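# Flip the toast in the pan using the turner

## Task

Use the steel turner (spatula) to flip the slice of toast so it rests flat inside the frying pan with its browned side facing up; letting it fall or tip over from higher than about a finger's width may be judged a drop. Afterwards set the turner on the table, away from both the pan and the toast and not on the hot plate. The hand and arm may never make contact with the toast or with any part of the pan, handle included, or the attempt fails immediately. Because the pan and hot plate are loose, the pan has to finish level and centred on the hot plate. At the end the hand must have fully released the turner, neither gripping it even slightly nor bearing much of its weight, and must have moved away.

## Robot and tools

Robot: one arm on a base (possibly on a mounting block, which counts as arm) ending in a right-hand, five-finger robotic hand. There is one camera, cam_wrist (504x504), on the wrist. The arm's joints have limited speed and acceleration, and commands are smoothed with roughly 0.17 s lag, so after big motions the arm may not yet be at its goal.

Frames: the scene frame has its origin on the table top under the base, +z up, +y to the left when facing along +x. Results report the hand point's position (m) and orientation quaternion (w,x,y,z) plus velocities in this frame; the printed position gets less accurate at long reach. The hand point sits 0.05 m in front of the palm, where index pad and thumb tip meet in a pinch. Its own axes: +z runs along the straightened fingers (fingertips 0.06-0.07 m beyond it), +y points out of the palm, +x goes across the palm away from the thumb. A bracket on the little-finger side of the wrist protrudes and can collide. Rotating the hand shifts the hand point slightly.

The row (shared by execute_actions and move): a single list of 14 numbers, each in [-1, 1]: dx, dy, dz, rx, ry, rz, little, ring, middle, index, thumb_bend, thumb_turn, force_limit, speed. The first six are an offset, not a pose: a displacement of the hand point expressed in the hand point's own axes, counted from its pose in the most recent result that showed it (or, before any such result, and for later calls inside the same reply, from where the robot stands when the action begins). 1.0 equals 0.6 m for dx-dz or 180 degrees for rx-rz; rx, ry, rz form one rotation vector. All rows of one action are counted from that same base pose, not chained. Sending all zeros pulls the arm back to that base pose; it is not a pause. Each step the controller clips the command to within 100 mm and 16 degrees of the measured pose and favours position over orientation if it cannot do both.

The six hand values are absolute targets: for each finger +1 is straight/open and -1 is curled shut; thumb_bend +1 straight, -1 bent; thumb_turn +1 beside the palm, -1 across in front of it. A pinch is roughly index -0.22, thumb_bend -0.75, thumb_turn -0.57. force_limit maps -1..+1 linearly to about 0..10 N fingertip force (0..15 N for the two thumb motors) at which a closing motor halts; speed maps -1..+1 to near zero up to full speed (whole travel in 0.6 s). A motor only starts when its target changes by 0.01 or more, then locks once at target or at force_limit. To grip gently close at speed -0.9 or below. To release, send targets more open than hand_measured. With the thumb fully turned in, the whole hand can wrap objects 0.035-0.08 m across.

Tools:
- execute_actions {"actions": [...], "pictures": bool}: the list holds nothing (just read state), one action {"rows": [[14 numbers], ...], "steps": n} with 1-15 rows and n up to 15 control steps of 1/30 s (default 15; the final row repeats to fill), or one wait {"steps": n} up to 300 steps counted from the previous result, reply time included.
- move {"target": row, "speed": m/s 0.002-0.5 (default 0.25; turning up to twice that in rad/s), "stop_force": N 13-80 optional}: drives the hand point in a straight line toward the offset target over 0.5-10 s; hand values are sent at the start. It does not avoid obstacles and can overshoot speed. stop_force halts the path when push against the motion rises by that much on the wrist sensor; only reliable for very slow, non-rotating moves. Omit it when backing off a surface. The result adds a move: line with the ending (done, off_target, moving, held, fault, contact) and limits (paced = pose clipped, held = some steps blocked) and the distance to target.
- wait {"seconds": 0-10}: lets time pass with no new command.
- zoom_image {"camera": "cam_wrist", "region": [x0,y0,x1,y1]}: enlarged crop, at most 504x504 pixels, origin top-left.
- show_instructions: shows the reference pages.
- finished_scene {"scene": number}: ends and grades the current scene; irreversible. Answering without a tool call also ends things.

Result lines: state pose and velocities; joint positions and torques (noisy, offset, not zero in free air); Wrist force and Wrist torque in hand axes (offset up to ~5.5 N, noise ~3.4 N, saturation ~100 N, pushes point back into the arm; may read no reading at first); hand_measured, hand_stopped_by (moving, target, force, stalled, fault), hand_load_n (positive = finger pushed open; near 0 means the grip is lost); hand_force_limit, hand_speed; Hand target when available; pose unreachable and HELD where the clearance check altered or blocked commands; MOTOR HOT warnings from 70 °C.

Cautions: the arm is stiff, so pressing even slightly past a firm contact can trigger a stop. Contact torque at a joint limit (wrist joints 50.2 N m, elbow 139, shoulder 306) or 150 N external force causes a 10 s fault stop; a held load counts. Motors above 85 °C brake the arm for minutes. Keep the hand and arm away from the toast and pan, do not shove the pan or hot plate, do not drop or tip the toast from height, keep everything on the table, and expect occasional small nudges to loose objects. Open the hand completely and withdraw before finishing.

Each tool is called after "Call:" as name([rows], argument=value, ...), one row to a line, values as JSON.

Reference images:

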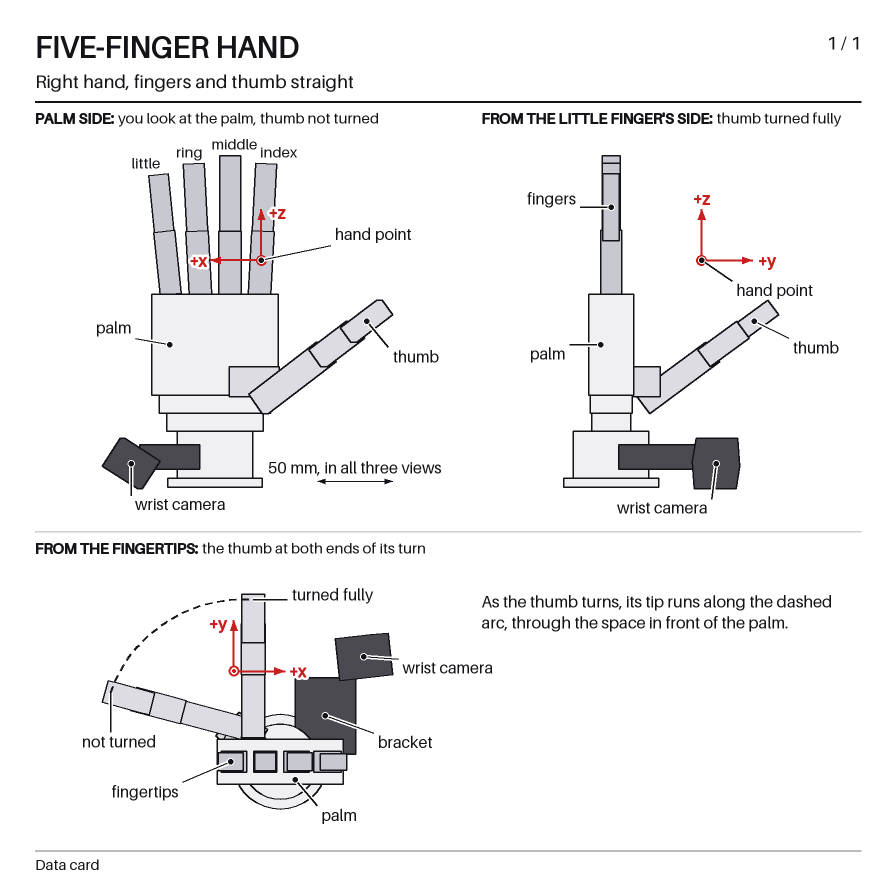

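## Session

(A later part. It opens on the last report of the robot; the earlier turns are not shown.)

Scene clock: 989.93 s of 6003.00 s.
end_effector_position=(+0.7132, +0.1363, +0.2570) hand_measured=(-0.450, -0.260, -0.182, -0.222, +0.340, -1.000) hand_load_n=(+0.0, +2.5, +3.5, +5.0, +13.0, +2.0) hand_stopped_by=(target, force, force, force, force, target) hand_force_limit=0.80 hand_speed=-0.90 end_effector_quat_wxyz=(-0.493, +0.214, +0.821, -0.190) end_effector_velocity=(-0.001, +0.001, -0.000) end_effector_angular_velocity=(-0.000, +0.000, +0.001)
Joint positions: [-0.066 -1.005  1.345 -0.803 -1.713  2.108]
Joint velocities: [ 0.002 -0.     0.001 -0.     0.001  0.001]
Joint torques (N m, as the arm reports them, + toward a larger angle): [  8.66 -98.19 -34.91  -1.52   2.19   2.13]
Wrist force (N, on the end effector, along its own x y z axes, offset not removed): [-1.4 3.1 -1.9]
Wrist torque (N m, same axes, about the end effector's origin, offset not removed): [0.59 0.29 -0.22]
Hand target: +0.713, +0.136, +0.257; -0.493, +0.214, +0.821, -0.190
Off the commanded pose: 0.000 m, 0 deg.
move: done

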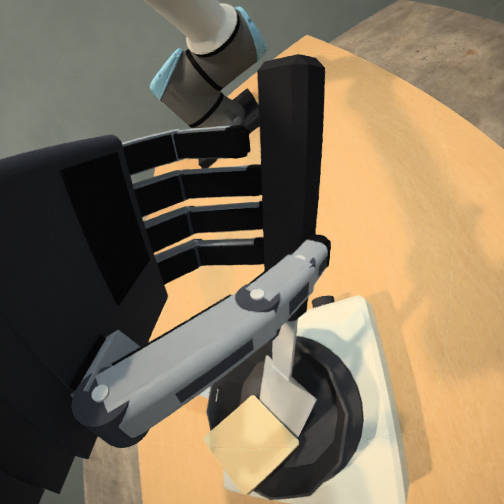

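Call:
move(target=[0.0033,0.0576,0.0483,0,-0.03572,0.04256,-0.45,-0.6,-0.6,-0.6,-0.5,-1,0.8,-0.9], speed=0.02)

Call:
zoom_image(camera="cam_wrist", region=[160, 304, 400, 504])

Scene clock: 1025.50 s of 6003.00 s.
end_effector_position=(+0.6924, +0.1633, +0.2279) hand_measured=(-0.450, -0.260, -0.182, -0.222, +0.340, -1.000) hand_load_n=(+0.0, +2.5, +3.5, +5.0, +13.0, +2.0) hand_stopped_by=(target, force, force, force, force, target) hand_force_limit=0.80 hand_speed=-0.90 end_effector_quat_wxyz=(-0.433, +0.258, +0.832, -0.233) end_effector_velocity=(-0.001, +0.001, -0.002) end_effector_angular_velocity=(-0.007, -0.006, -0.002)
Joint positions: [-0.01  -1.061  1.457 -0.947 -1.728  2.254]
Joint velocities: [ 0.002 -0.002  0.006 -0.009 -0.     0.008]
Joint torques (N m, as the arm reports them, + toward a larger angle): [  9.12 -94.79 -33.76  -2.17  -2.61   1.92]
Wrist force (N, on the end effector, along its own x y z axes, offset not removed): [3.5 2.8 0.6]
Wrist torque (N m, same axes, about the end effector's origin, offset not removed): [0.14 -0.72 0.19]
Hand target: +0.692, +0.164, +0.228; -0.433, +0.258, +0.832, -0.234
Off the commanded pose: 0.000 m, 0 deg.
After step 90, 27.97 s passed at rest.
move: done

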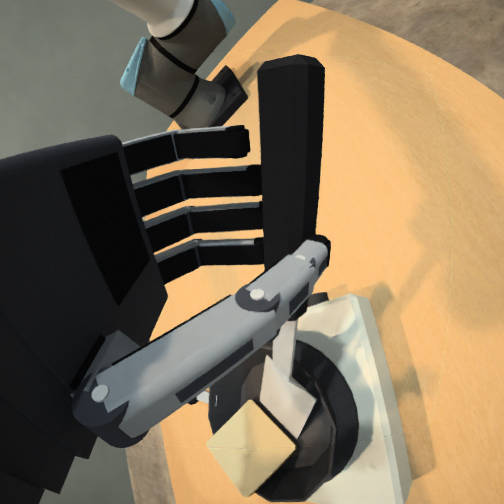

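Region (160, 304, 400, 504) of cam_wrist's 504x504 image, scaled by 2.100, with more detail than that image has.

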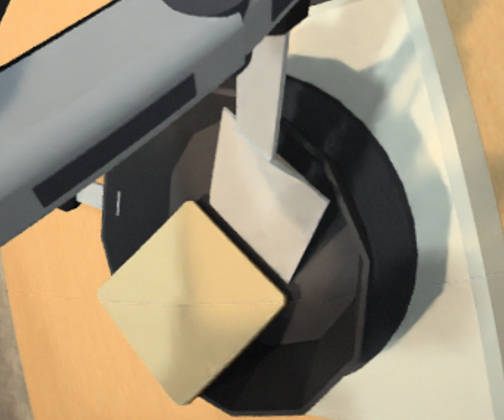

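Call:
zoom_image(camera="cam_wrist", region=[240, 380, 330, 470])

Region (240, 380, 330, 470) of cam_wrist's 504x504 image, scaled by 5.600, with more detail than that image has.

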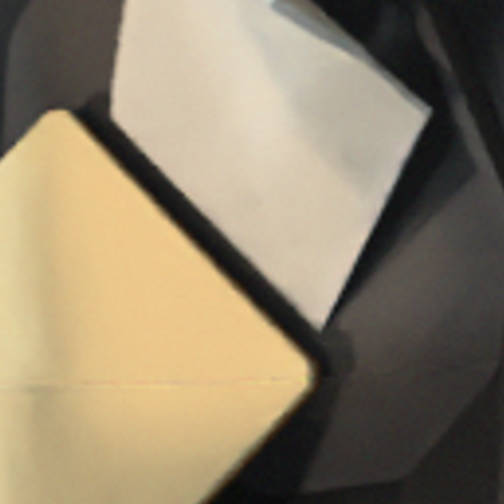

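Call:
move(target=[0,0.0040,0.0052,-0.0222,0,0,-0.45,-0.6,-0.6,-0.6,-0.5,-1,0.8,-0.9], speed=0.015)

Call:
zoom_image(camera="cam_wrist", region=[240, 380, 330, 470])

Scene clock: 1109.37 s of 6003.00 s.
end_effector_position=(+0.6903, +0.1646, +0.2249) hand_measured=(-0.450, -0.260, -0.182, -0.222, +0.340, -1.000) hand_load_n=(+0.0, +3.0, +3.5, +4.0, +13.5, +2.0) hand_stopped_by=(target, force, force, force, force, target) hand_force_limit=0.80 hand_speed=-0.90 end_effector_quat_wxyz=(-0.424, +0.272, +0.839, -0.205) end_effector_velocity=(-0.000, +0.000, -0.000) end_effector_angular_velocity=(+0.004, -0.003, -0.005)
Joint positions: [-0.025 -1.089  1.496 -1.003 -1.687  2.24 ]
Joint velocities: [-0.002 -0.003  0.004 -0.004  0.005 -0.002]
Joint torques (N m, as the arm reports them, + toward a larger angle): [-12.01 -92.3  -33.87  -2.34   1.93  -1.97]
Wrist force (N, on the end effector, along its own x y z axes, offset not removed): [-0.8 2.5 -2.8]
Wrist torque (N m, same axes, about the end effector's origin, offset not removed): [0.48 0.09 -0.14]
Hand target: +0.690, +0.165, +0.225; -0.424, +0.273, +0.839, -0.204
Off the commanded pose: 0.000 m, 0 deg.
After step 90, 78.33 s passed at rest.
move: done

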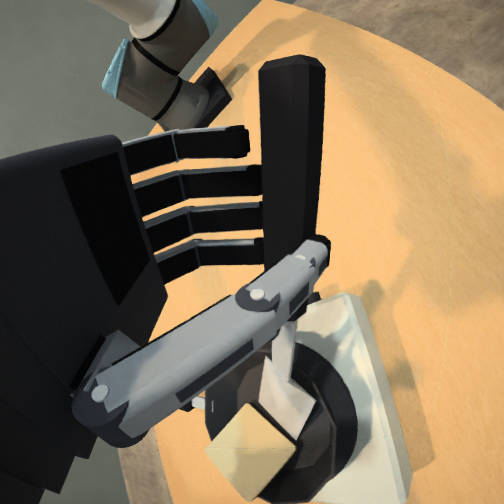

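Region (240, 380, 330, 470) of cam_wrist's 504x504 image, scaled by 5.600, with more detail than that image has.

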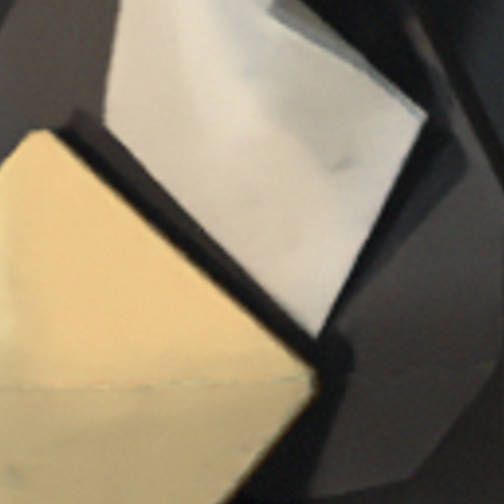

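Call:
move(target=[0,0,0,0.0083,0,0,-0.45,-0.6,-0.6,-0.6,-0.5,-1,0.8,-0.9], speed=0.015)

Call:
zoom_image(camera="cam_wrist", region=[240, 380, 330, 470])

Scene clock: 1118.30 s of 6003.00 s.
end_effector_position=(+0.6903, +0.1646, +0.2249) hand_measured=(-0.450, -0.260, -0.182, -0.222, +0.340, -1.000) hand_load_n=(+0.0, +3.5, +3.5, +4.0, +13.0, +2.0) hand_stopped_by=(target, force, force, force, force, target) hand_force_limit=0.80 hand_speed=-0.90 end_effector_quat_wxyz=(-0.427, +0.267, +0.836, -0.215) end_effector_velocity=(-0.001, +0.001, +0.000) end_effector_angular_velocity=(-0.004, +0.005, +0.007)
Joint positions: [-0.019 -1.079  1.484 -0.985 -1.702  2.246]
Joint velocities: [ 0.004  0.003 -0.003  0.006 -0.005  0.001]
Joint torques (N m, as the arm reports them, + toward a larger angle): [  8.99 -67.5  -50.47   1.36  -2.67   1.94]
Wrist force (N, on the end effector, along its own x y z axes, offset not removed): [3.9 4.5 -0.9]
Wrist torque (N m, same axes, about the end effector's origin, offset not removed): [0.57 -0.59 0.16]
Hand target: +0.690, +0.165, +0.225; -0.427, +0.267, +0.836, -0.216
Off the commanded pose: 0.000 m, 0 deg.
After step 90, 4.80 s passed at rest.
move: done

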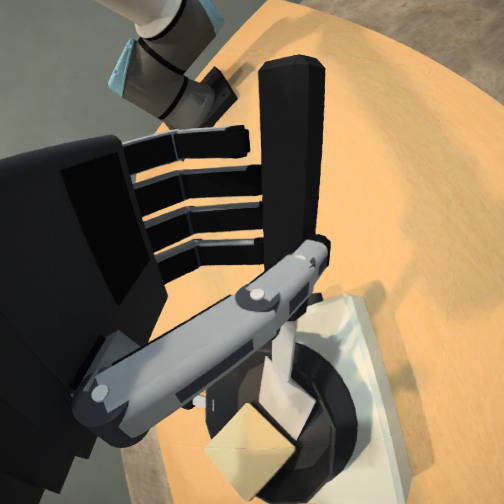

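Region (240, 380, 330, 470) of cam_wrist's 504x504 image, scaled by 5.600, with more detail than that image has.

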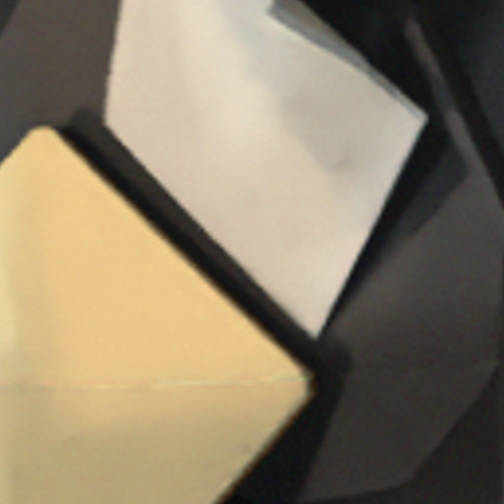

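Call:
move(target=[0.0221,-0.0216,-0.0198,0,0,0,-0.45,-0.6,-0.6,-0.6,-0.5,-1,0.8,-0.9], speed=0.03)

Call:
move(target=[-0.0186,-0.01035,-0.0095,0,0,0,-0.45,-0.6,-0.6,-0.6,-0.5,-1,0.8,-0.9], speed=0.03)

Call:
zoom_image(camera="cam_wrist", region=[160, 304, 400, 504])

Scene clock: 1131.37 s of 6003.00 s.
end_effector_position=(+0.6903, +0.1646, +0.2466) hand_measured=(-0.450, -0.260, -0.182, -0.222, +0.340, -1.000) hand_load_n=(+0.0, +1.5, +3.5, +5.5, +13.0, +2.5) hand_stopped_by=(target, force, force, force, force, target) hand_force_limit=0.80 hand_speed=-0.90 end_effector_quat_wxyz=(-0.427, +0.267, +0.836, -0.215) end_effector_velocity=(-0.000, -0.001, +0.002) end_effector_angular_velocity=(-0.000, +0.001, -0.000)
Joint positions: [-0.019 -1.093  1.464 -0.951 -1.702  2.245]
Joint velocities: [-0.001 -0.001 -0.002  0.004 -0.001 -0.   ]
Joint torques (N m, as the arm reports them, + toward a larger angle): [-14.03 -95.15 -51.54   1.47   2.27  -1.86]
Wrist force (N, on the end effector, along its own x y z axes, offset not removed): [-1.5 5.8 0.4]
Wrist torque (N m, same axes, about the end effector's origin, offset not removed): [0.91 0.08 -0.19]
Hand target: +0.690, +0.165, +0.247; -0.427, +0.267, +0.836, -0.215
Off the commanded pose: 0.000 m, 0 deg.
After step 90, 8.97 s passed at rest.
move: done

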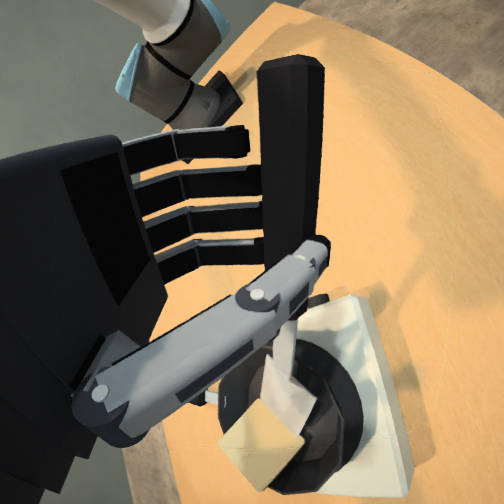

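Scene clock: 1132.17 s of 6003.00 s.
end_effector_position=(+0.6987, +0.1538, +0.2466) hand_measured=(-0.450, -0.260, -0.182, -0.222, +0.340, -1.000) hand_load_n=(+0.0, +1.5, +3.5, +5.5, +13.0, +2.5) hand_stopped_by=(target, force, force, force, force, target) hand_force_limit=0.80 hand_speed=-0.90 end_effector_quat_wxyz=(-0.427, +0.267, +0.836, -0.215) end_effector_velocity=(+0.002, -0.003, -0.001) end_effector_angular_velocity=(-0.001, +0.000, -0.000)
Joint positions: [-0.031 -1.083  1.449 -0.947 -1.712  2.239]
Joint velocities: [-0.003  0.003 -0.003  0.    -0.003 -0.001]
Joint torques (N m, as the arm reports them, + toward a larger angle): [ -9.92 -65.88 -51.19   1.54  -2.63  -1.66]
Wrist force (N, on the end effector, along its own x y z axes, offset not removed): [0.2 2.6 0.9]
Wrist torque (N m, same axes, about the end effector's origin, offset not removed): [0.27 0.01 -0.23]
Hand target: +0.699, +0.154, +0.247; -0.427, +0.267, +0.836, -0.215
Off the commanded pose: 0.000 m, 0 deg.
move: done

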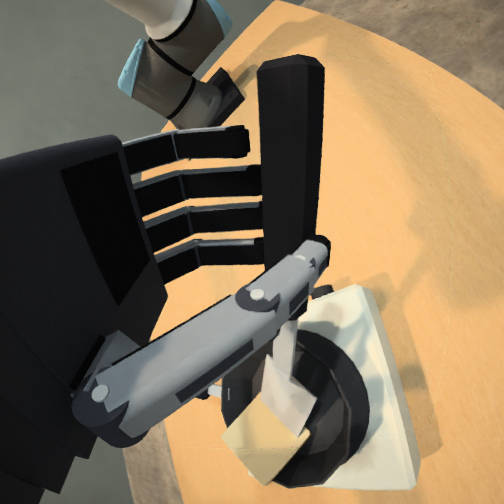

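Region (160, 304, 400, 504) of cam_wrist's 504x504 image, scaled by 2.100, with more detail than that image has.

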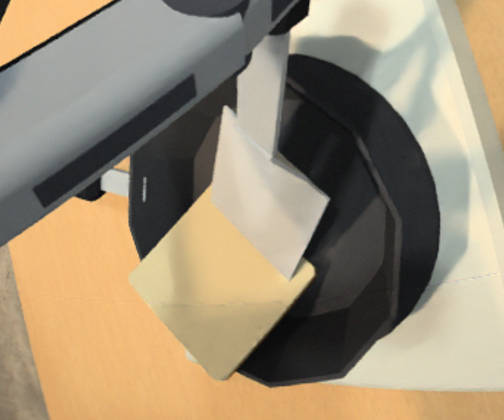

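Call:
move(target=[-0.0040,0.0039,0.0036,0,0,0,-0.45,-0.6,-0.6,-0.6,-0.5,-1,0.8,-0.9], speed=0.006)

Call:
zoom_image(camera="cam_wrist", region=[160, 304, 400, 504])

Scene clock: 1137.60 s of 6003.00 s.
end_effector_position=(+0.6987, +0.1538, +0.2428) hand_measured=(-0.450, -0.260, -0.182, -0.222, +0.340, -1.000) hand_load_n=(+0.0, +2.5, +3.5, +5.0, +13.0, +2.5) hand_stopped_by=(target, force, force, force, force, target) hand_force_limit=0.80 hand_speed=-0.90 end_effector_quat_wxyz=(-0.427, +0.267, +0.836, -0.215) end_effector_velocity=(-0.000, +0.001, -0.001) end_effector_angular_velocity=(+0.000, -0.000, +0.001)
Joint positions: [-0.031 -1.081  1.453 -0.953 -1.712  2.239]
Joint velocities: [ 0.001  0.001  0.001 -0.002  0.    -0.   ]
Joint torques (N m, as the arm reports them, + toward a larger angle): [  9.87 -66.6  -36.24  -2.36   2.14   1.96]
Wrist force (N, on the end effector, along its own x y z axes, offset not removed): [2.5 4.3 1.6]
Wrist torque (N m, same axes, about the end effector's origin, offset not removed): [0.49 -0.50 0.04]
Hand target: +0.699, +0.154, +0.243; -0.427, +0.267, +0.836, -0.215
Off the commanded pose: 0.000 m, 0 deg.
After step 90, 1.53 s passed at rest.
move: done

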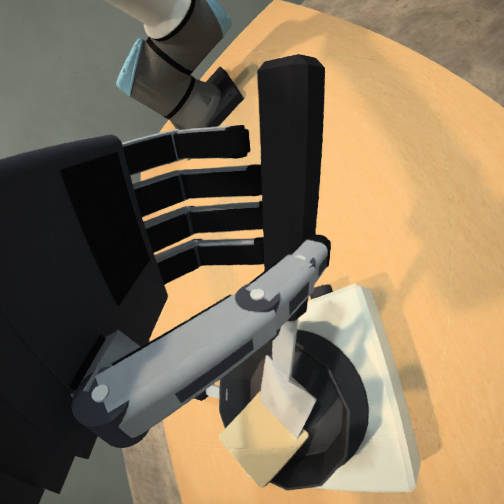

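Region (160, 304, 400, 504) of cam_wrist's 504x504 image, scaled by 2.100, with more detail than that image has.

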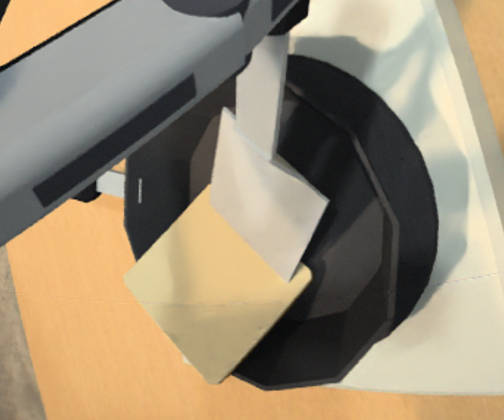

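Call:
move(target=[0.0113,0.00935,0.0086,0,0,0,-0.45,-0.6,-0.6,-0.6,-0.5,-1,0.8,-0.9], speed=0.006)

Call:
zoom_image(camera="cam_wrist", region=[160, 304, 400, 504])

Scene clock: 1144.50 s of 6003.00 s.
end_effector_position=(+0.6926, +0.1616, +0.2408) hand_measured=(-0.450, -0.260, -0.182, -0.222, +0.340, -1.000) hand_load_n=(+0.0, +2.0, +3.5, +5.5, +13.0, +2.5) hand_stopped_by=(target, force, force, force, force, target) hand_force_limit=0.80 hand_speed=-0.90 end_effector_quat_wxyz=(-0.427, +0.267, +0.836, -0.215) end_effector_velocity=(-0.000, +0.001, -0.001) end_effector_angular_velocity=(+0.001, -0.000, -0.001)
Joint positions: [-0.023 -1.087  1.465 -0.959 -1.705  2.244]
Joint velocities: [ 0.001  0.     0.002 -0.002  0.002  0.001]
Joint torques (N m, as the arm reports them, + toward a larger angle): [ 12.24 -92.38 -36.58  -2.37   2.09   1.89]
Wrist force (N, on the end effector, along its own x y z axes, offset not removed): [-1.0 3.4 3.1]
Wrist torque (N m, same axes, about the end effector's origin, offset not removed): [0.27 0.02 -0.22]
Hand target: +0.693, +0.162, +0.241; -0.427, +0.267, +0.836, -0.215
Off the commanded pose: 0.000 m, 0 deg.
After step 90, 2.00 s passed at rest.
move: done

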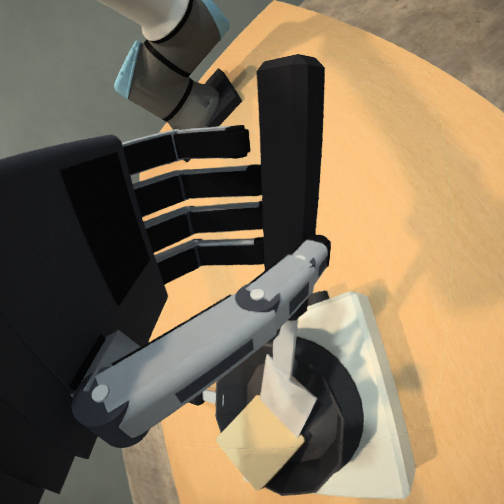

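Region (160, 304, 400, 504) of cam_wrist's 504x504 image, scaled by 2.100, with more detail than that image has.

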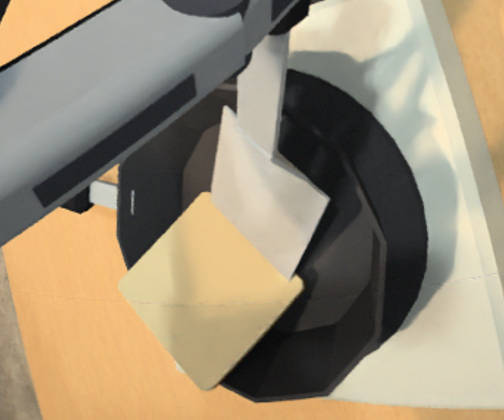

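Call:
move(target=[0.01065,0.0059,0.0054,0,0,0,-0.45,-0.6,-0.6,-0.6,-0.5,-1,0.8,-0.9], speed=0.02)

Call:
move(target=[-0.0208,-0.0437,-0.0401,0,0.04131,-0.04504,-0.45,-0.6,-0.6,-0.6,-0.5,-1,0.8,-0.9], speed=0.03)

Call:
zoom_image(camera="cam_wrist", region=[160, 304, 400, 504])

Scene clock: 1163.47 s of 6003.00 s.
end_effector_position=(+0.6879, +0.1676, +0.2409) hand_measured=(-0.450, -0.260, -0.182, -0.222, +0.340, -1.000) hand_load_n=(+0.0, +2.0, +3.5, +5.5, +13.0, +2.5) hand_stopped_by=(target, force, force, force, force, target) hand_force_limit=0.80 hand_speed=-0.90 end_effector_quat_wxyz=(-0.427, +0.267, +0.836, -0.215) end_effector_velocity=(-0.002, +0.001, -0.000) end_effector_angular_velocity=(-0.000, +0.001, -0.002)
Joint positions: [-0.016 -1.092  1.473 -0.961 -1.699  2.247]
Joint velocities: [ 0.001 -0.002  0.003 -0.001  0.002  0.002]
Joint torques (N m, as the arm reports them, + toward a larger angle): [  8.96 -93.05 -36.21  -2.12   2.12   2.06]
Wrist force (N, on the end effector, along its own x y z axes, offset not removed): [0.4 6.4 -2.4]
Wrist torque (N m, same axes, about the end effector's origin, offset not removed): [0.99 0.05 -0.10]
Hand target: +0.688, +0.168, +0.241; -0.427, +0.267, +0.836, -0.215
Off the commanded pose: 0.000 m, 0 deg.
After step 90, 15.23 s passed at rest.
move: done

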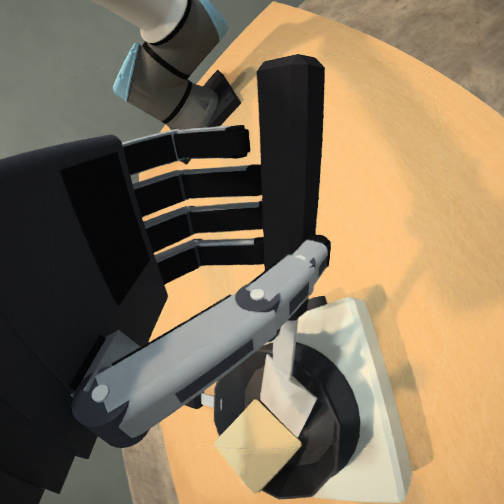

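Scene clock: 1166.90 s of 6003.00 s.
end_effector_position=(+0.7069, +0.1430, +0.2615) hand_measured=(-0.450, -0.260, -0.182, -0.222, +0.340, -1.000) hand_load_n=(+0.0, +2.0, +3.5, +5.0, +13.0, +2.5) hand_stopped_by=(target, force, force, force, force, target) hand_force_limit=0.80 hand_speed=-0.90 end_effector_quat_wxyz=(-0.494, +0.221, +0.824, -0.167) end_effector_velocity=(+0.001, -0.002, +0.003) end_effector_angular_velocity=(+0.011, +0.009, +0.000)
Joint positions: [-0.073 -1.026  1.367 -0.817 -1.676  2.09 ]
Joint velocities: [-0.003  0.004 -0.008  0.013  0.001 -0.011]
Joint torques (N m, as the arm reports them, + toward a larger angle): [-12.93 -71.16 -51.93   2.26   2.53  -2.08]
Wrist force (N, on the end effector, along its own x y z axes, offset not removed): [1.8 4.3 -4.2]
Wrist torque (N m, same axes, about the end effector's origin, offset not removed): [0.94 -0.22 0.09]
Hand target: +0.707, +0.143, +0.262; -0.495, +0.221, +0.824, -0.167
Off the commanded pose: 0.000 m, 0 deg.
move: done

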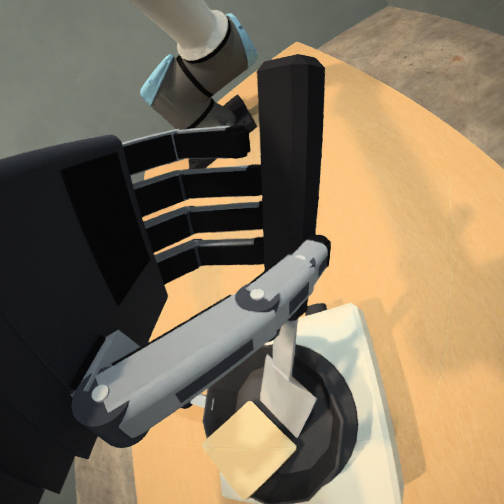

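Region (160, 304, 400, 504) of cam_wrist's 504x504 image, scaled by 2.100, with more detail than that image has.

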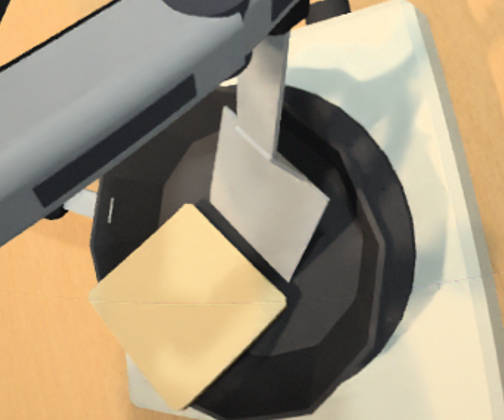

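Call:
move(target=[-0.0037,0.00247,0.00226,0,0,0,-0.45,-0.6,-0.6,-0.6,-0.5,-1,0.8,-0.9], speed=0.008)

Call:
move(target=[-0.03568,-0.02921,-0.02679,0,0,0,-0.45,-0.6,-0.6,-0.6,-0.5,-1,0.8,-0.9], speed=0.015)

Call:
zoom_image(camera="cam_wrist", region=[160, 304, 400, 504])

Scene clock: 1172.67 s of 6003.00 s.
end_effector_position=(+0.7069, +0.1430, +0.2587) hand_measured=(-0.450, -0.260, -0.182, -0.222, +0.340, -1.000) hand_load_n=(+0.0, +2.5, +3.5, +5.0, +13.0, +2.5) hand_stopped_by=(target, force, force, force, force, target) hand_force_limit=0.80 hand_speed=-0.90 end_effector_quat_wxyz=(-0.494, +0.221, +0.824, -0.167) end_effector_velocity=(+0.000, +0.001, -0.002) end_effector_angular_velocity=(-0.001, -0.003, +0.001)
Joint positions: [-0.073 -1.024  1.37  -0.821 -1.676  2.09 ]
Joint velocities: [ 0.001 -0.     0.002 -0.005 -0.     0.001]
Joint torques (N m, as the arm reports them, + toward a larger angle): [  9.12 -70.08 -35.21  -1.63  -1.19   2.11]
Wrist force (N, on the end effector, along its own x y z axes, offset not removed): [1.3 6.3 1.4]
Wrist torque (N m, same axes, about the end effector's origin, offset not removed): [0.77 -0.30 0.14]
Hand target: +0.707, +0.143, +0.259; -0.494, +0.221, +0.824, -0.167
Off the commanded pose: 0.000 m, 0 deg.
After step 90, 2.07 s passed at rest.
move: done

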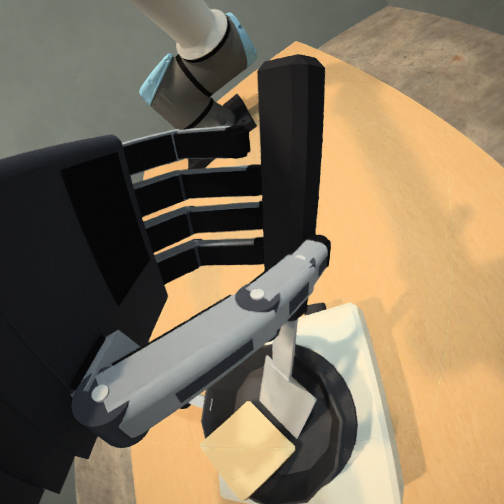

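Scene clock: 1175.07 s of 6003.00 s.
end_effector_position=(+0.7264, +0.1180, +0.2588) hand_measured=(-0.450, -0.260, -0.182, -0.222, +0.340, -1.000) hand_load_n=(+0.0, +2.5, +3.5, +4.5, +13.0, +2.0) hand_stopped_by=(target, force, force, force, force, target) hand_force_limit=0.80 hand_speed=-0.90 end_effector_quat_wxyz=(-0.494, +0.221, +0.824, -0.167) end_effector_velocity=(+0.001, -0.003, -0.000) end_effector_angular_velocity=(-0.001, +0.001, +0.001)
Joint positions: [-0.099 -0.998  1.328 -0.807 -1.699  2.079]
Joint velocities: [-0.003  0.002 -0.003  0.002 -0.003 -0.001]
Joint torques (N m, as the arm reports them, + toward a larger angle): [-12.81 -70.84 -53.24   2.24  -2.79  -1.82]
Wrist force (N, on the end effector, along its own x y z axes, offset not removed): [-1.6 6.3 5.6]
Wrist torque (N m, same axes, about the end effector's origin, offset not removed): [0.65 -0.11 -0.05]
Hand target: +0.727, +0.118, +0.259; -0.494, +0.221, +0.824, -0.167
Off the commanded pose: 0.000 m, 0 deg.
move: done

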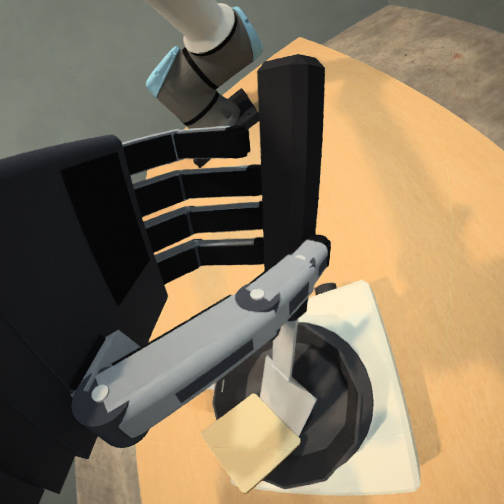

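Region (160, 304, 400, 504) of cam_wrist's 504x504 image, scaled by 2.100, with more detail than that image has.

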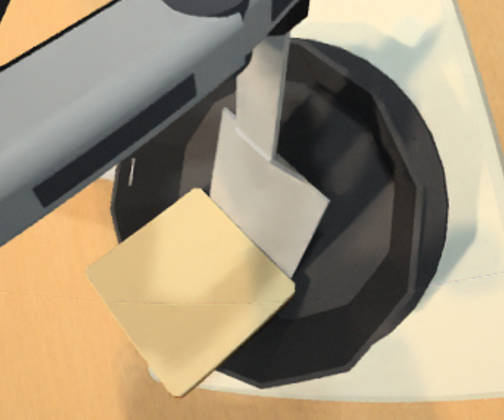

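Call:
move(target=[0.0613,0.0502,0.0460,0,0,0,-0.45,-0.6,-0.6,-0.6,-0.5,-1,0.8,-0.9], speed=0.1)

Call:
zoom_image(camera="cam_wrist", region=[160, 304, 400, 504])

Scene clock: 1179.63 s of 6003.00 s.
end_effector_position=(+0.6928, +0.1612, +0.2587) hand_measured=(-0.450, -0.260, -0.182, -0.222, +0.340, -1.000) hand_load_n=(+0.0, +2.5, +3.5, +4.5, +13.0, +2.0) hand_stopped_by=(target, force, force, force, force, target) hand_force_limit=0.80 hand_speed=-0.90 end_effector_quat_wxyz=(-0.494, +0.221, +0.824, -0.167) end_effector_velocity=(-0.001, +0.002, +0.001) end_effector_angular_velocity=(+0.001, -0.002, -0.002)
Joint positions: [-0.054 -1.043  1.398 -0.831 -1.659  2.099]
Joint velocities: [ 0.002 -0.003  0.002 -0.001  0.003  0.001]
Joint torques (N m, as the arm reports them, + toward a larger angle): [  8.73 -98.39 -34.45  -1.83   2.54   1.99]
Wrist force (N, on the end effector, along its own x y z axes, offset not removed): [-2.5 3.2 0.5]
Wrist torque (N m, same axes, about the end effector's origin, offset not removed): [0.50 0.27 -0.19]
Hand target: +0.693, +0.161, +0.259; -0.494, +0.221, +0.824, -0.167
Off the commanded pose: 0.000 m, 0 deg.
After step 90, 0.50 s passed at rest.
move: done

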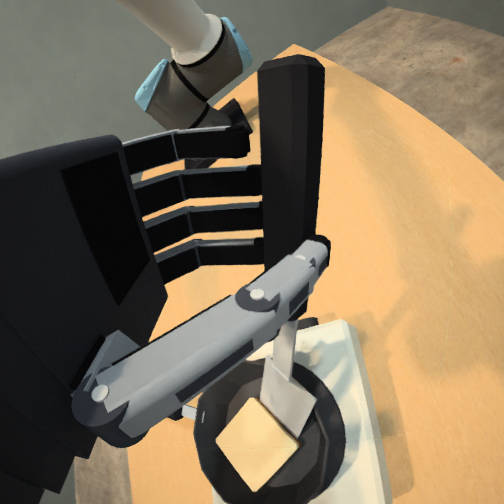

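Region (160, 304, 400, 504) of cam_wrist's 504x504 image, scaled by 2.100, with more detail than that image has.

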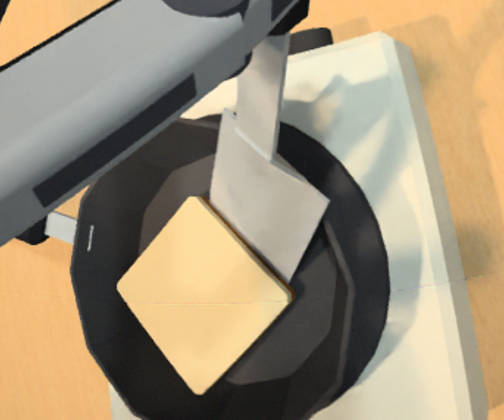

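Call:
zoom_image(camera="cam_wrist", region=[240, 380, 330, 470])

Region (240, 380, 330, 470) of cam_wrist's 504x504 image, scaled by 5.600, with more detail than that image has.

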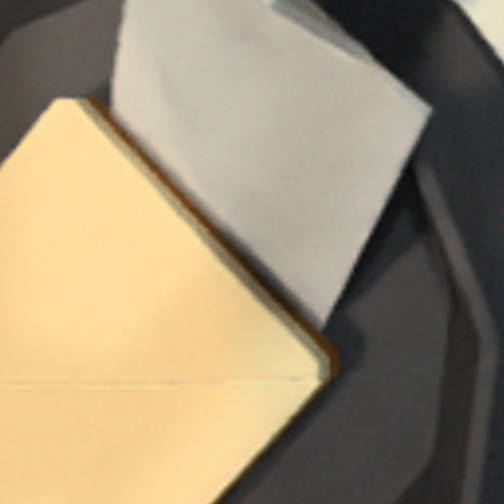

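Call:
move(target=[-0.0108,-0.0061,-0.0056,0,0,0,-0.45,-0.6,-0.6,-0.6,-0.5,-1,0.8,-0.9], speed=0.01)

Call:
zoom_image(camera="cam_wrist", region=[200, 350, 350, 500])

Scene clock: 1188.40 s of 6003.00 s.
end_effector_position=(+0.6976, +0.1551, +0.2572) hand_measured=(-0.450, -0.260, -0.182, -0.222, +0.340, -1.000) hand_load_n=(+0.0, +3.5, +3.5, +4.0, +13.0, +1.5) hand_stopped_by=(target, force, force, force, force, target) hand_force_limit=0.80 hand_speed=-0.90 end_effector_quat_wxyz=(-0.494, +0.221, +0.824, -0.167) end_effector_velocity=(+0.001, -0.002, -0.000) end_effector_angular_velocity=(+0.000, +0.002, +0.001)
Joint positions: [-0.06  -1.036  1.39  -0.83  -1.665  2.096]
Joint velocities: [-0.002  0.002 -0.002  0.002 -0.002 -0.001]
Joint torques (N m, as the arm reports them, + toward a larger angle): [-12.66 -71.34 -50.43   1.91  -2.02  -2.2 ]
Wrist force (N, on the end effector, along its own x y z axes, offset not removed): [-0.5 4.3 -5.7]
Wrist torque (N m, same axes, about the end effector's origin, offset not removed): [0.87 0.29 0.05]
Hand target: +0.698, +0.155, +0.257; -0.494, +0.221, +0.824, -0.167
Off the commanded pose: 0.000 m, 0 deg.
After step 90, 4.70 s passed at rest.
move: done

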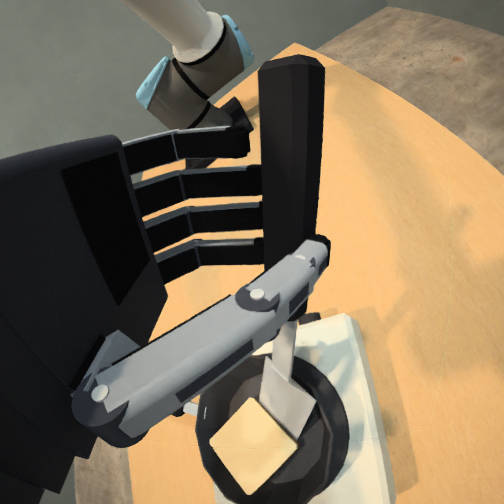

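Region (200, 350, 350, 500) of cam_wrist's 504x504 image, scaled by 3.360, with more detail than that image has.

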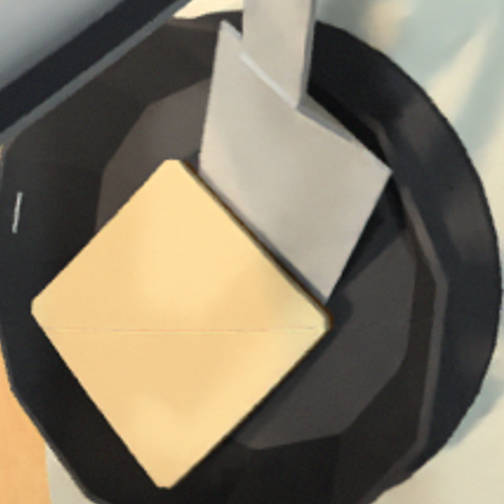

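Call:
move(target=[0.01238,-0.00822,-0.00754,0,0,0,-0.45,-0.6,-0.6,-0.6,-0.5,-1,0.8,-0.9], speed=0.006)

Call:
zoom_image(camera="cam_wrist", region=[200, 350, 350, 500])

Scene clock: 1206.83 s of 6003.00 s.
end_effector_position=(+0.6976, +0.1551, +0.2671) hand_measured=(-0.450, -0.260, -0.182, -0.222, +0.340, -1.000) hand_load_n=(+0.0, +1.5, +3.5, +5.5, +13.0, +3.0) hand_stopped_by=(target, force, force, force, force, target) hand_force_limit=0.80 hand_speed=-0.90 end_effector_quat_wxyz=(-0.494, +0.221, +0.824, -0.167) end_effector_velocity=(-0.000, +0.000, +0.001) end_effector_angular_velocity=(-0.000, +0.001, +0.001)
Joint positions: [-0.06  -1.041  1.381 -0.815 -1.665  2.096]
Joint velocities: [ 0.001 -0.    -0.001  0.002 -0.    -0.   ]
Joint torques (N m, as the arm reports them, + toward a larger angle): [  8.25 -97.65 -52.58   2.05   2.26   1.92]
Wrist force (N, on the end effector, along its own x y z axes, offset not removed): [-0.8 5.5 1.8]
Wrist torque (N m, same axes, about the end effector's origin, offset not removed): [0.80 0.05 -0.23]
Hand target: +0.698, +0.155, +0.267; -0.494, +0.221, +0.824, -0.167
Off the commanded pose: 0.000 m, 0 deg.
After step 90, 13.53 s passed at rest.
move: done

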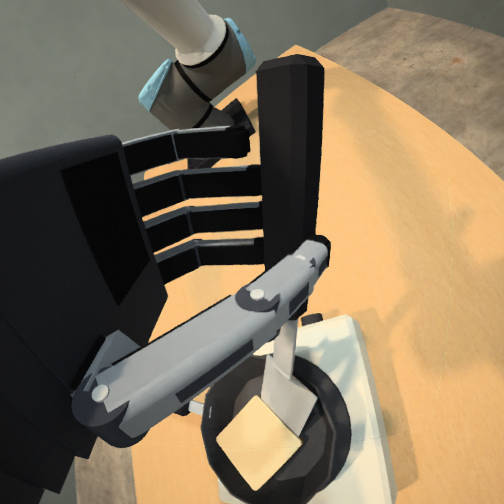

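Region (200, 350, 350, 500) of cam_wrist's 504x504 image, scaled by 3.360, with more detail than that image has.

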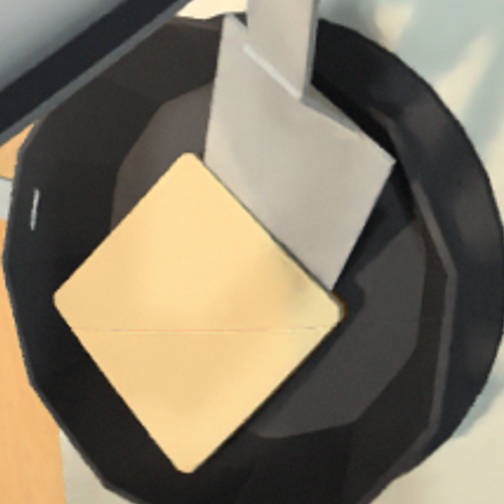

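Call:
zoom_image(camera="cam_wrist", region=[280, 410, 330, 460])

Region (280, 410, 330, 460) of cam_wrist's 504x504 image, scaled by 10.080, with more detail than that image has.

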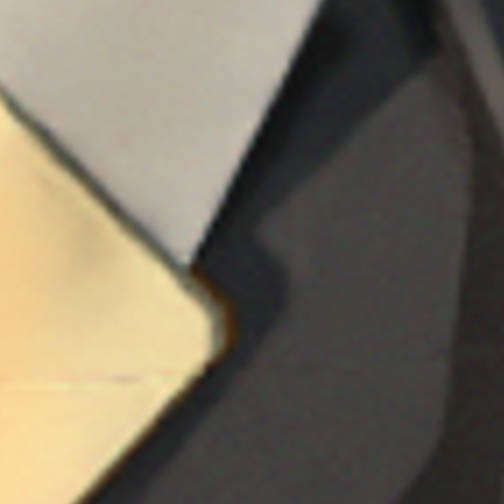

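Call:
move(target=[-0.0105,0.0070,0.0064,0,0,0,-0.45,-0.6,-0.6,-0.6,-0.5,-1,0.8,-0.9], speed=0.01)

Call:
move(target=[0.01115,0.00913,0.00837,0,0,0,-0.45,-0.6,-0.6,-0.6,-0.5,-1,0.8,-0.9], speed=0.01)

Call:
zoom_image(camera="cam_wrist", region=[240, 380, 330, 470])

Scene clock: 1271.90 s of 6003.00 s.
end_effector_position=(+0.6976, +0.1551, +0.2589) hand_measured=(-0.450, -0.260, -0.182, -0.222, +0.340, -1.000) hand_load_n=(+0.0, +2.5, +3.5, +5.0, +13.0, +2.5) hand_stopped_by=(target, force, force, force, force, target) hand_force_limit=0.80 hand_speed=-0.90 end_effector_quat_wxyz=(-0.494, +0.221, +0.824, -0.167) end_effector_velocity=(-0.000, +0.000, -0.003) end_effector_angular_velocity=(+0.000, +0.001, -0.000)
Joint positions: [-0.06  -1.037  1.389 -0.827 -1.665  2.096]
Joint velocities: [ 0.     0.002  0.002 -0.003  0.     0.   ]
Joint torques (N m, as the arm reports them, + toward a larger angle): [  8.48 -70.16 -33.85  -1.99   2.39   1.95]
Wrist force (N, on the end effector, along its own x y z axes, offset not removed): [0.7 4.1 -1.9]
Wrist torque (N m, same axes, about the end effector's origin, offset not removed): [0.71 0.05 -0.01]
Hand target: +0.698, +0.155, +0.259; -0.494, +0.221, +0.824, -0.167
Off the commanded pose: 0.000 m, 0 deg.
After step 90, 60.97 s passed at rest.
move: done

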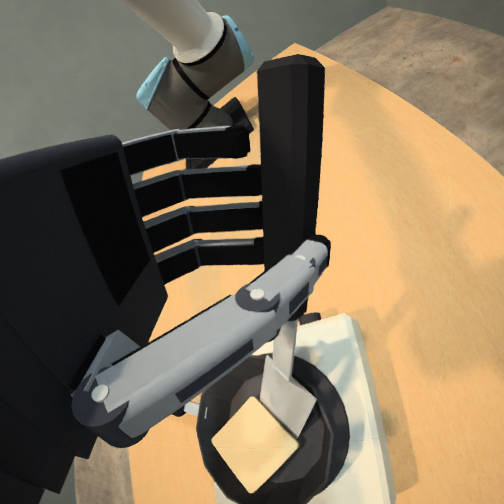

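Scene clock: 1273.13 s of 6003.00 s.
end_effector_position=(+0.6916, +0.1628, +0.2588) hand_measured=(-0.450, -0.260, -0.182, -0.222, +0.340, -1.000) hand_load_n=(+0.0, +3.0, +3.5, +4.5, +13.0, +2.0) hand_stopped_by=(target, force, force, force, force, target) hand_force_limit=0.80 hand_speed=-0.90 end_effector_quat_wxyz=(-0.494, +0.221, +0.824, -0.167) end_effector_velocity=(-0.001, +0.002, +0.000) end_effector_angular_velocity=(-0.000, -0.002, +0.000)
Joint positions: [-0.052 -1.044  1.401 -0.831 -1.657  2.1  ]
Joint velocities: [ 0.002 -0.002  0.003 -0.002  0.002  0.001]
Joint torques (N m, as the arm reports them, + toward a larger angle): [  7.41 -94.49 -34.54  -1.89   2.41   1.91]
Wrist force (N, on the end effector, along its own x y z axes, offset not removed): [-2.1 6.0 -0.7]
Wrist torque (N m, same axes, about the end effector's origin, offset not removed): [0.79 0.22 -0.07]
Hand target: +0.691, +0.163, +0.259; -0.494, +0.221, +0.824, -0.167
Off the commanded pose: 0.000 m, 0 deg.
move: done

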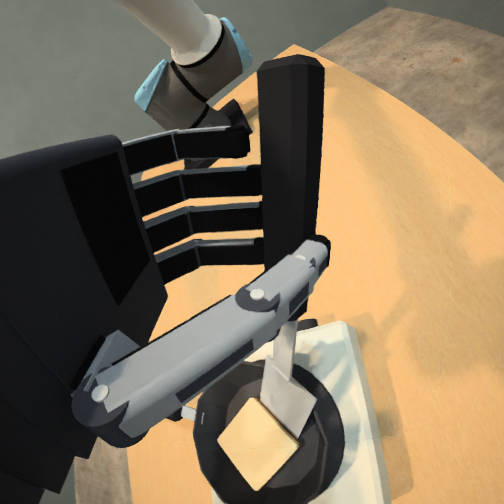

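Region (240, 380, 330, 470) of cam_wrist's 504x504 image, scaled by 5.600, with more detail than that image has.

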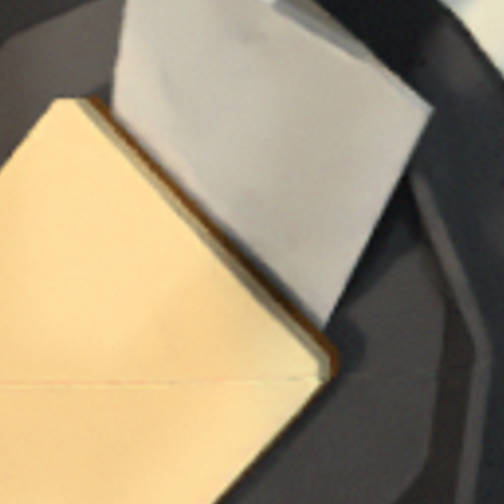

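Call:
move(target=[0.00297,-0.00858,-0.00787,0,0,0,-0.45,-0.6,-0.6,-0.6,-0.5,-1,0.8,-0.9], speed=0.005)

Call:
zoom_image(camera="cam_wrist", region=[240, 380, 330, 470])

Scene clock: 1283.20 s of 6003.00 s.
end_effector_position=(+0.6940, +0.1597, +0.2647) hand_measured=(-0.450, -0.260, -0.182, -0.222, +0.340, -1.000) hand_load_n=(+0.0, +1.5, +3.5, +5.5, +13.0, +3.0) hand_stopped_by=(target, force, force, force, force, target) hand_force_limit=0.80 hand_speed=-0.90 end_effector_quat_wxyz=(-0.494, +0.221, +0.824, -0.167) end_effector_velocity=(+0.000, -0.001, +0.001) end_effector_angular_velocity=(-0.000, +0.001, -0.001)
Joint positions: [-0.055 -1.045  1.39  -0.821 -1.66   2.098]
Joint velocities: [-0.002  0.    -0.001  0.002 -0.     0.   ]
Joint torques (N m, as the arm reports them, + toward a larger angle): [-12.88 -96.71 -52.1    1.91  -2.5   -1.85]
Wrist force (N, on the end effector, along its own x y z axes, offset not removed): [0.3 -1.0 2.4]
Wrist torque (N m, same axes, about the end effector's origin, offset not removed): [-0.34 -0.18 -0.32]
Hand target: +0.694, +0.160, +0.265; -0.494, +0.221, +0.824, -0.167
Off the commanded pose: 0.000 m, 0 deg.
After step 90, 5.37 s passed at rest.
move: done

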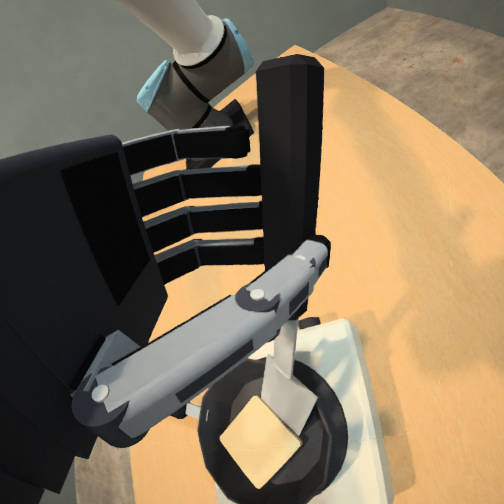

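Region (240, 380, 330, 470) of cam_wrist's 504x504 image, scaled by 5.600, with more detail than that image has.

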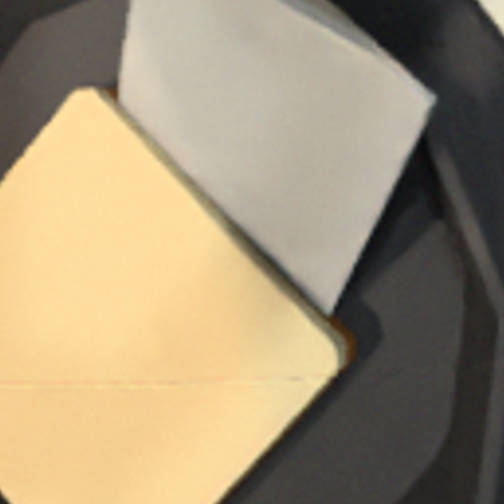

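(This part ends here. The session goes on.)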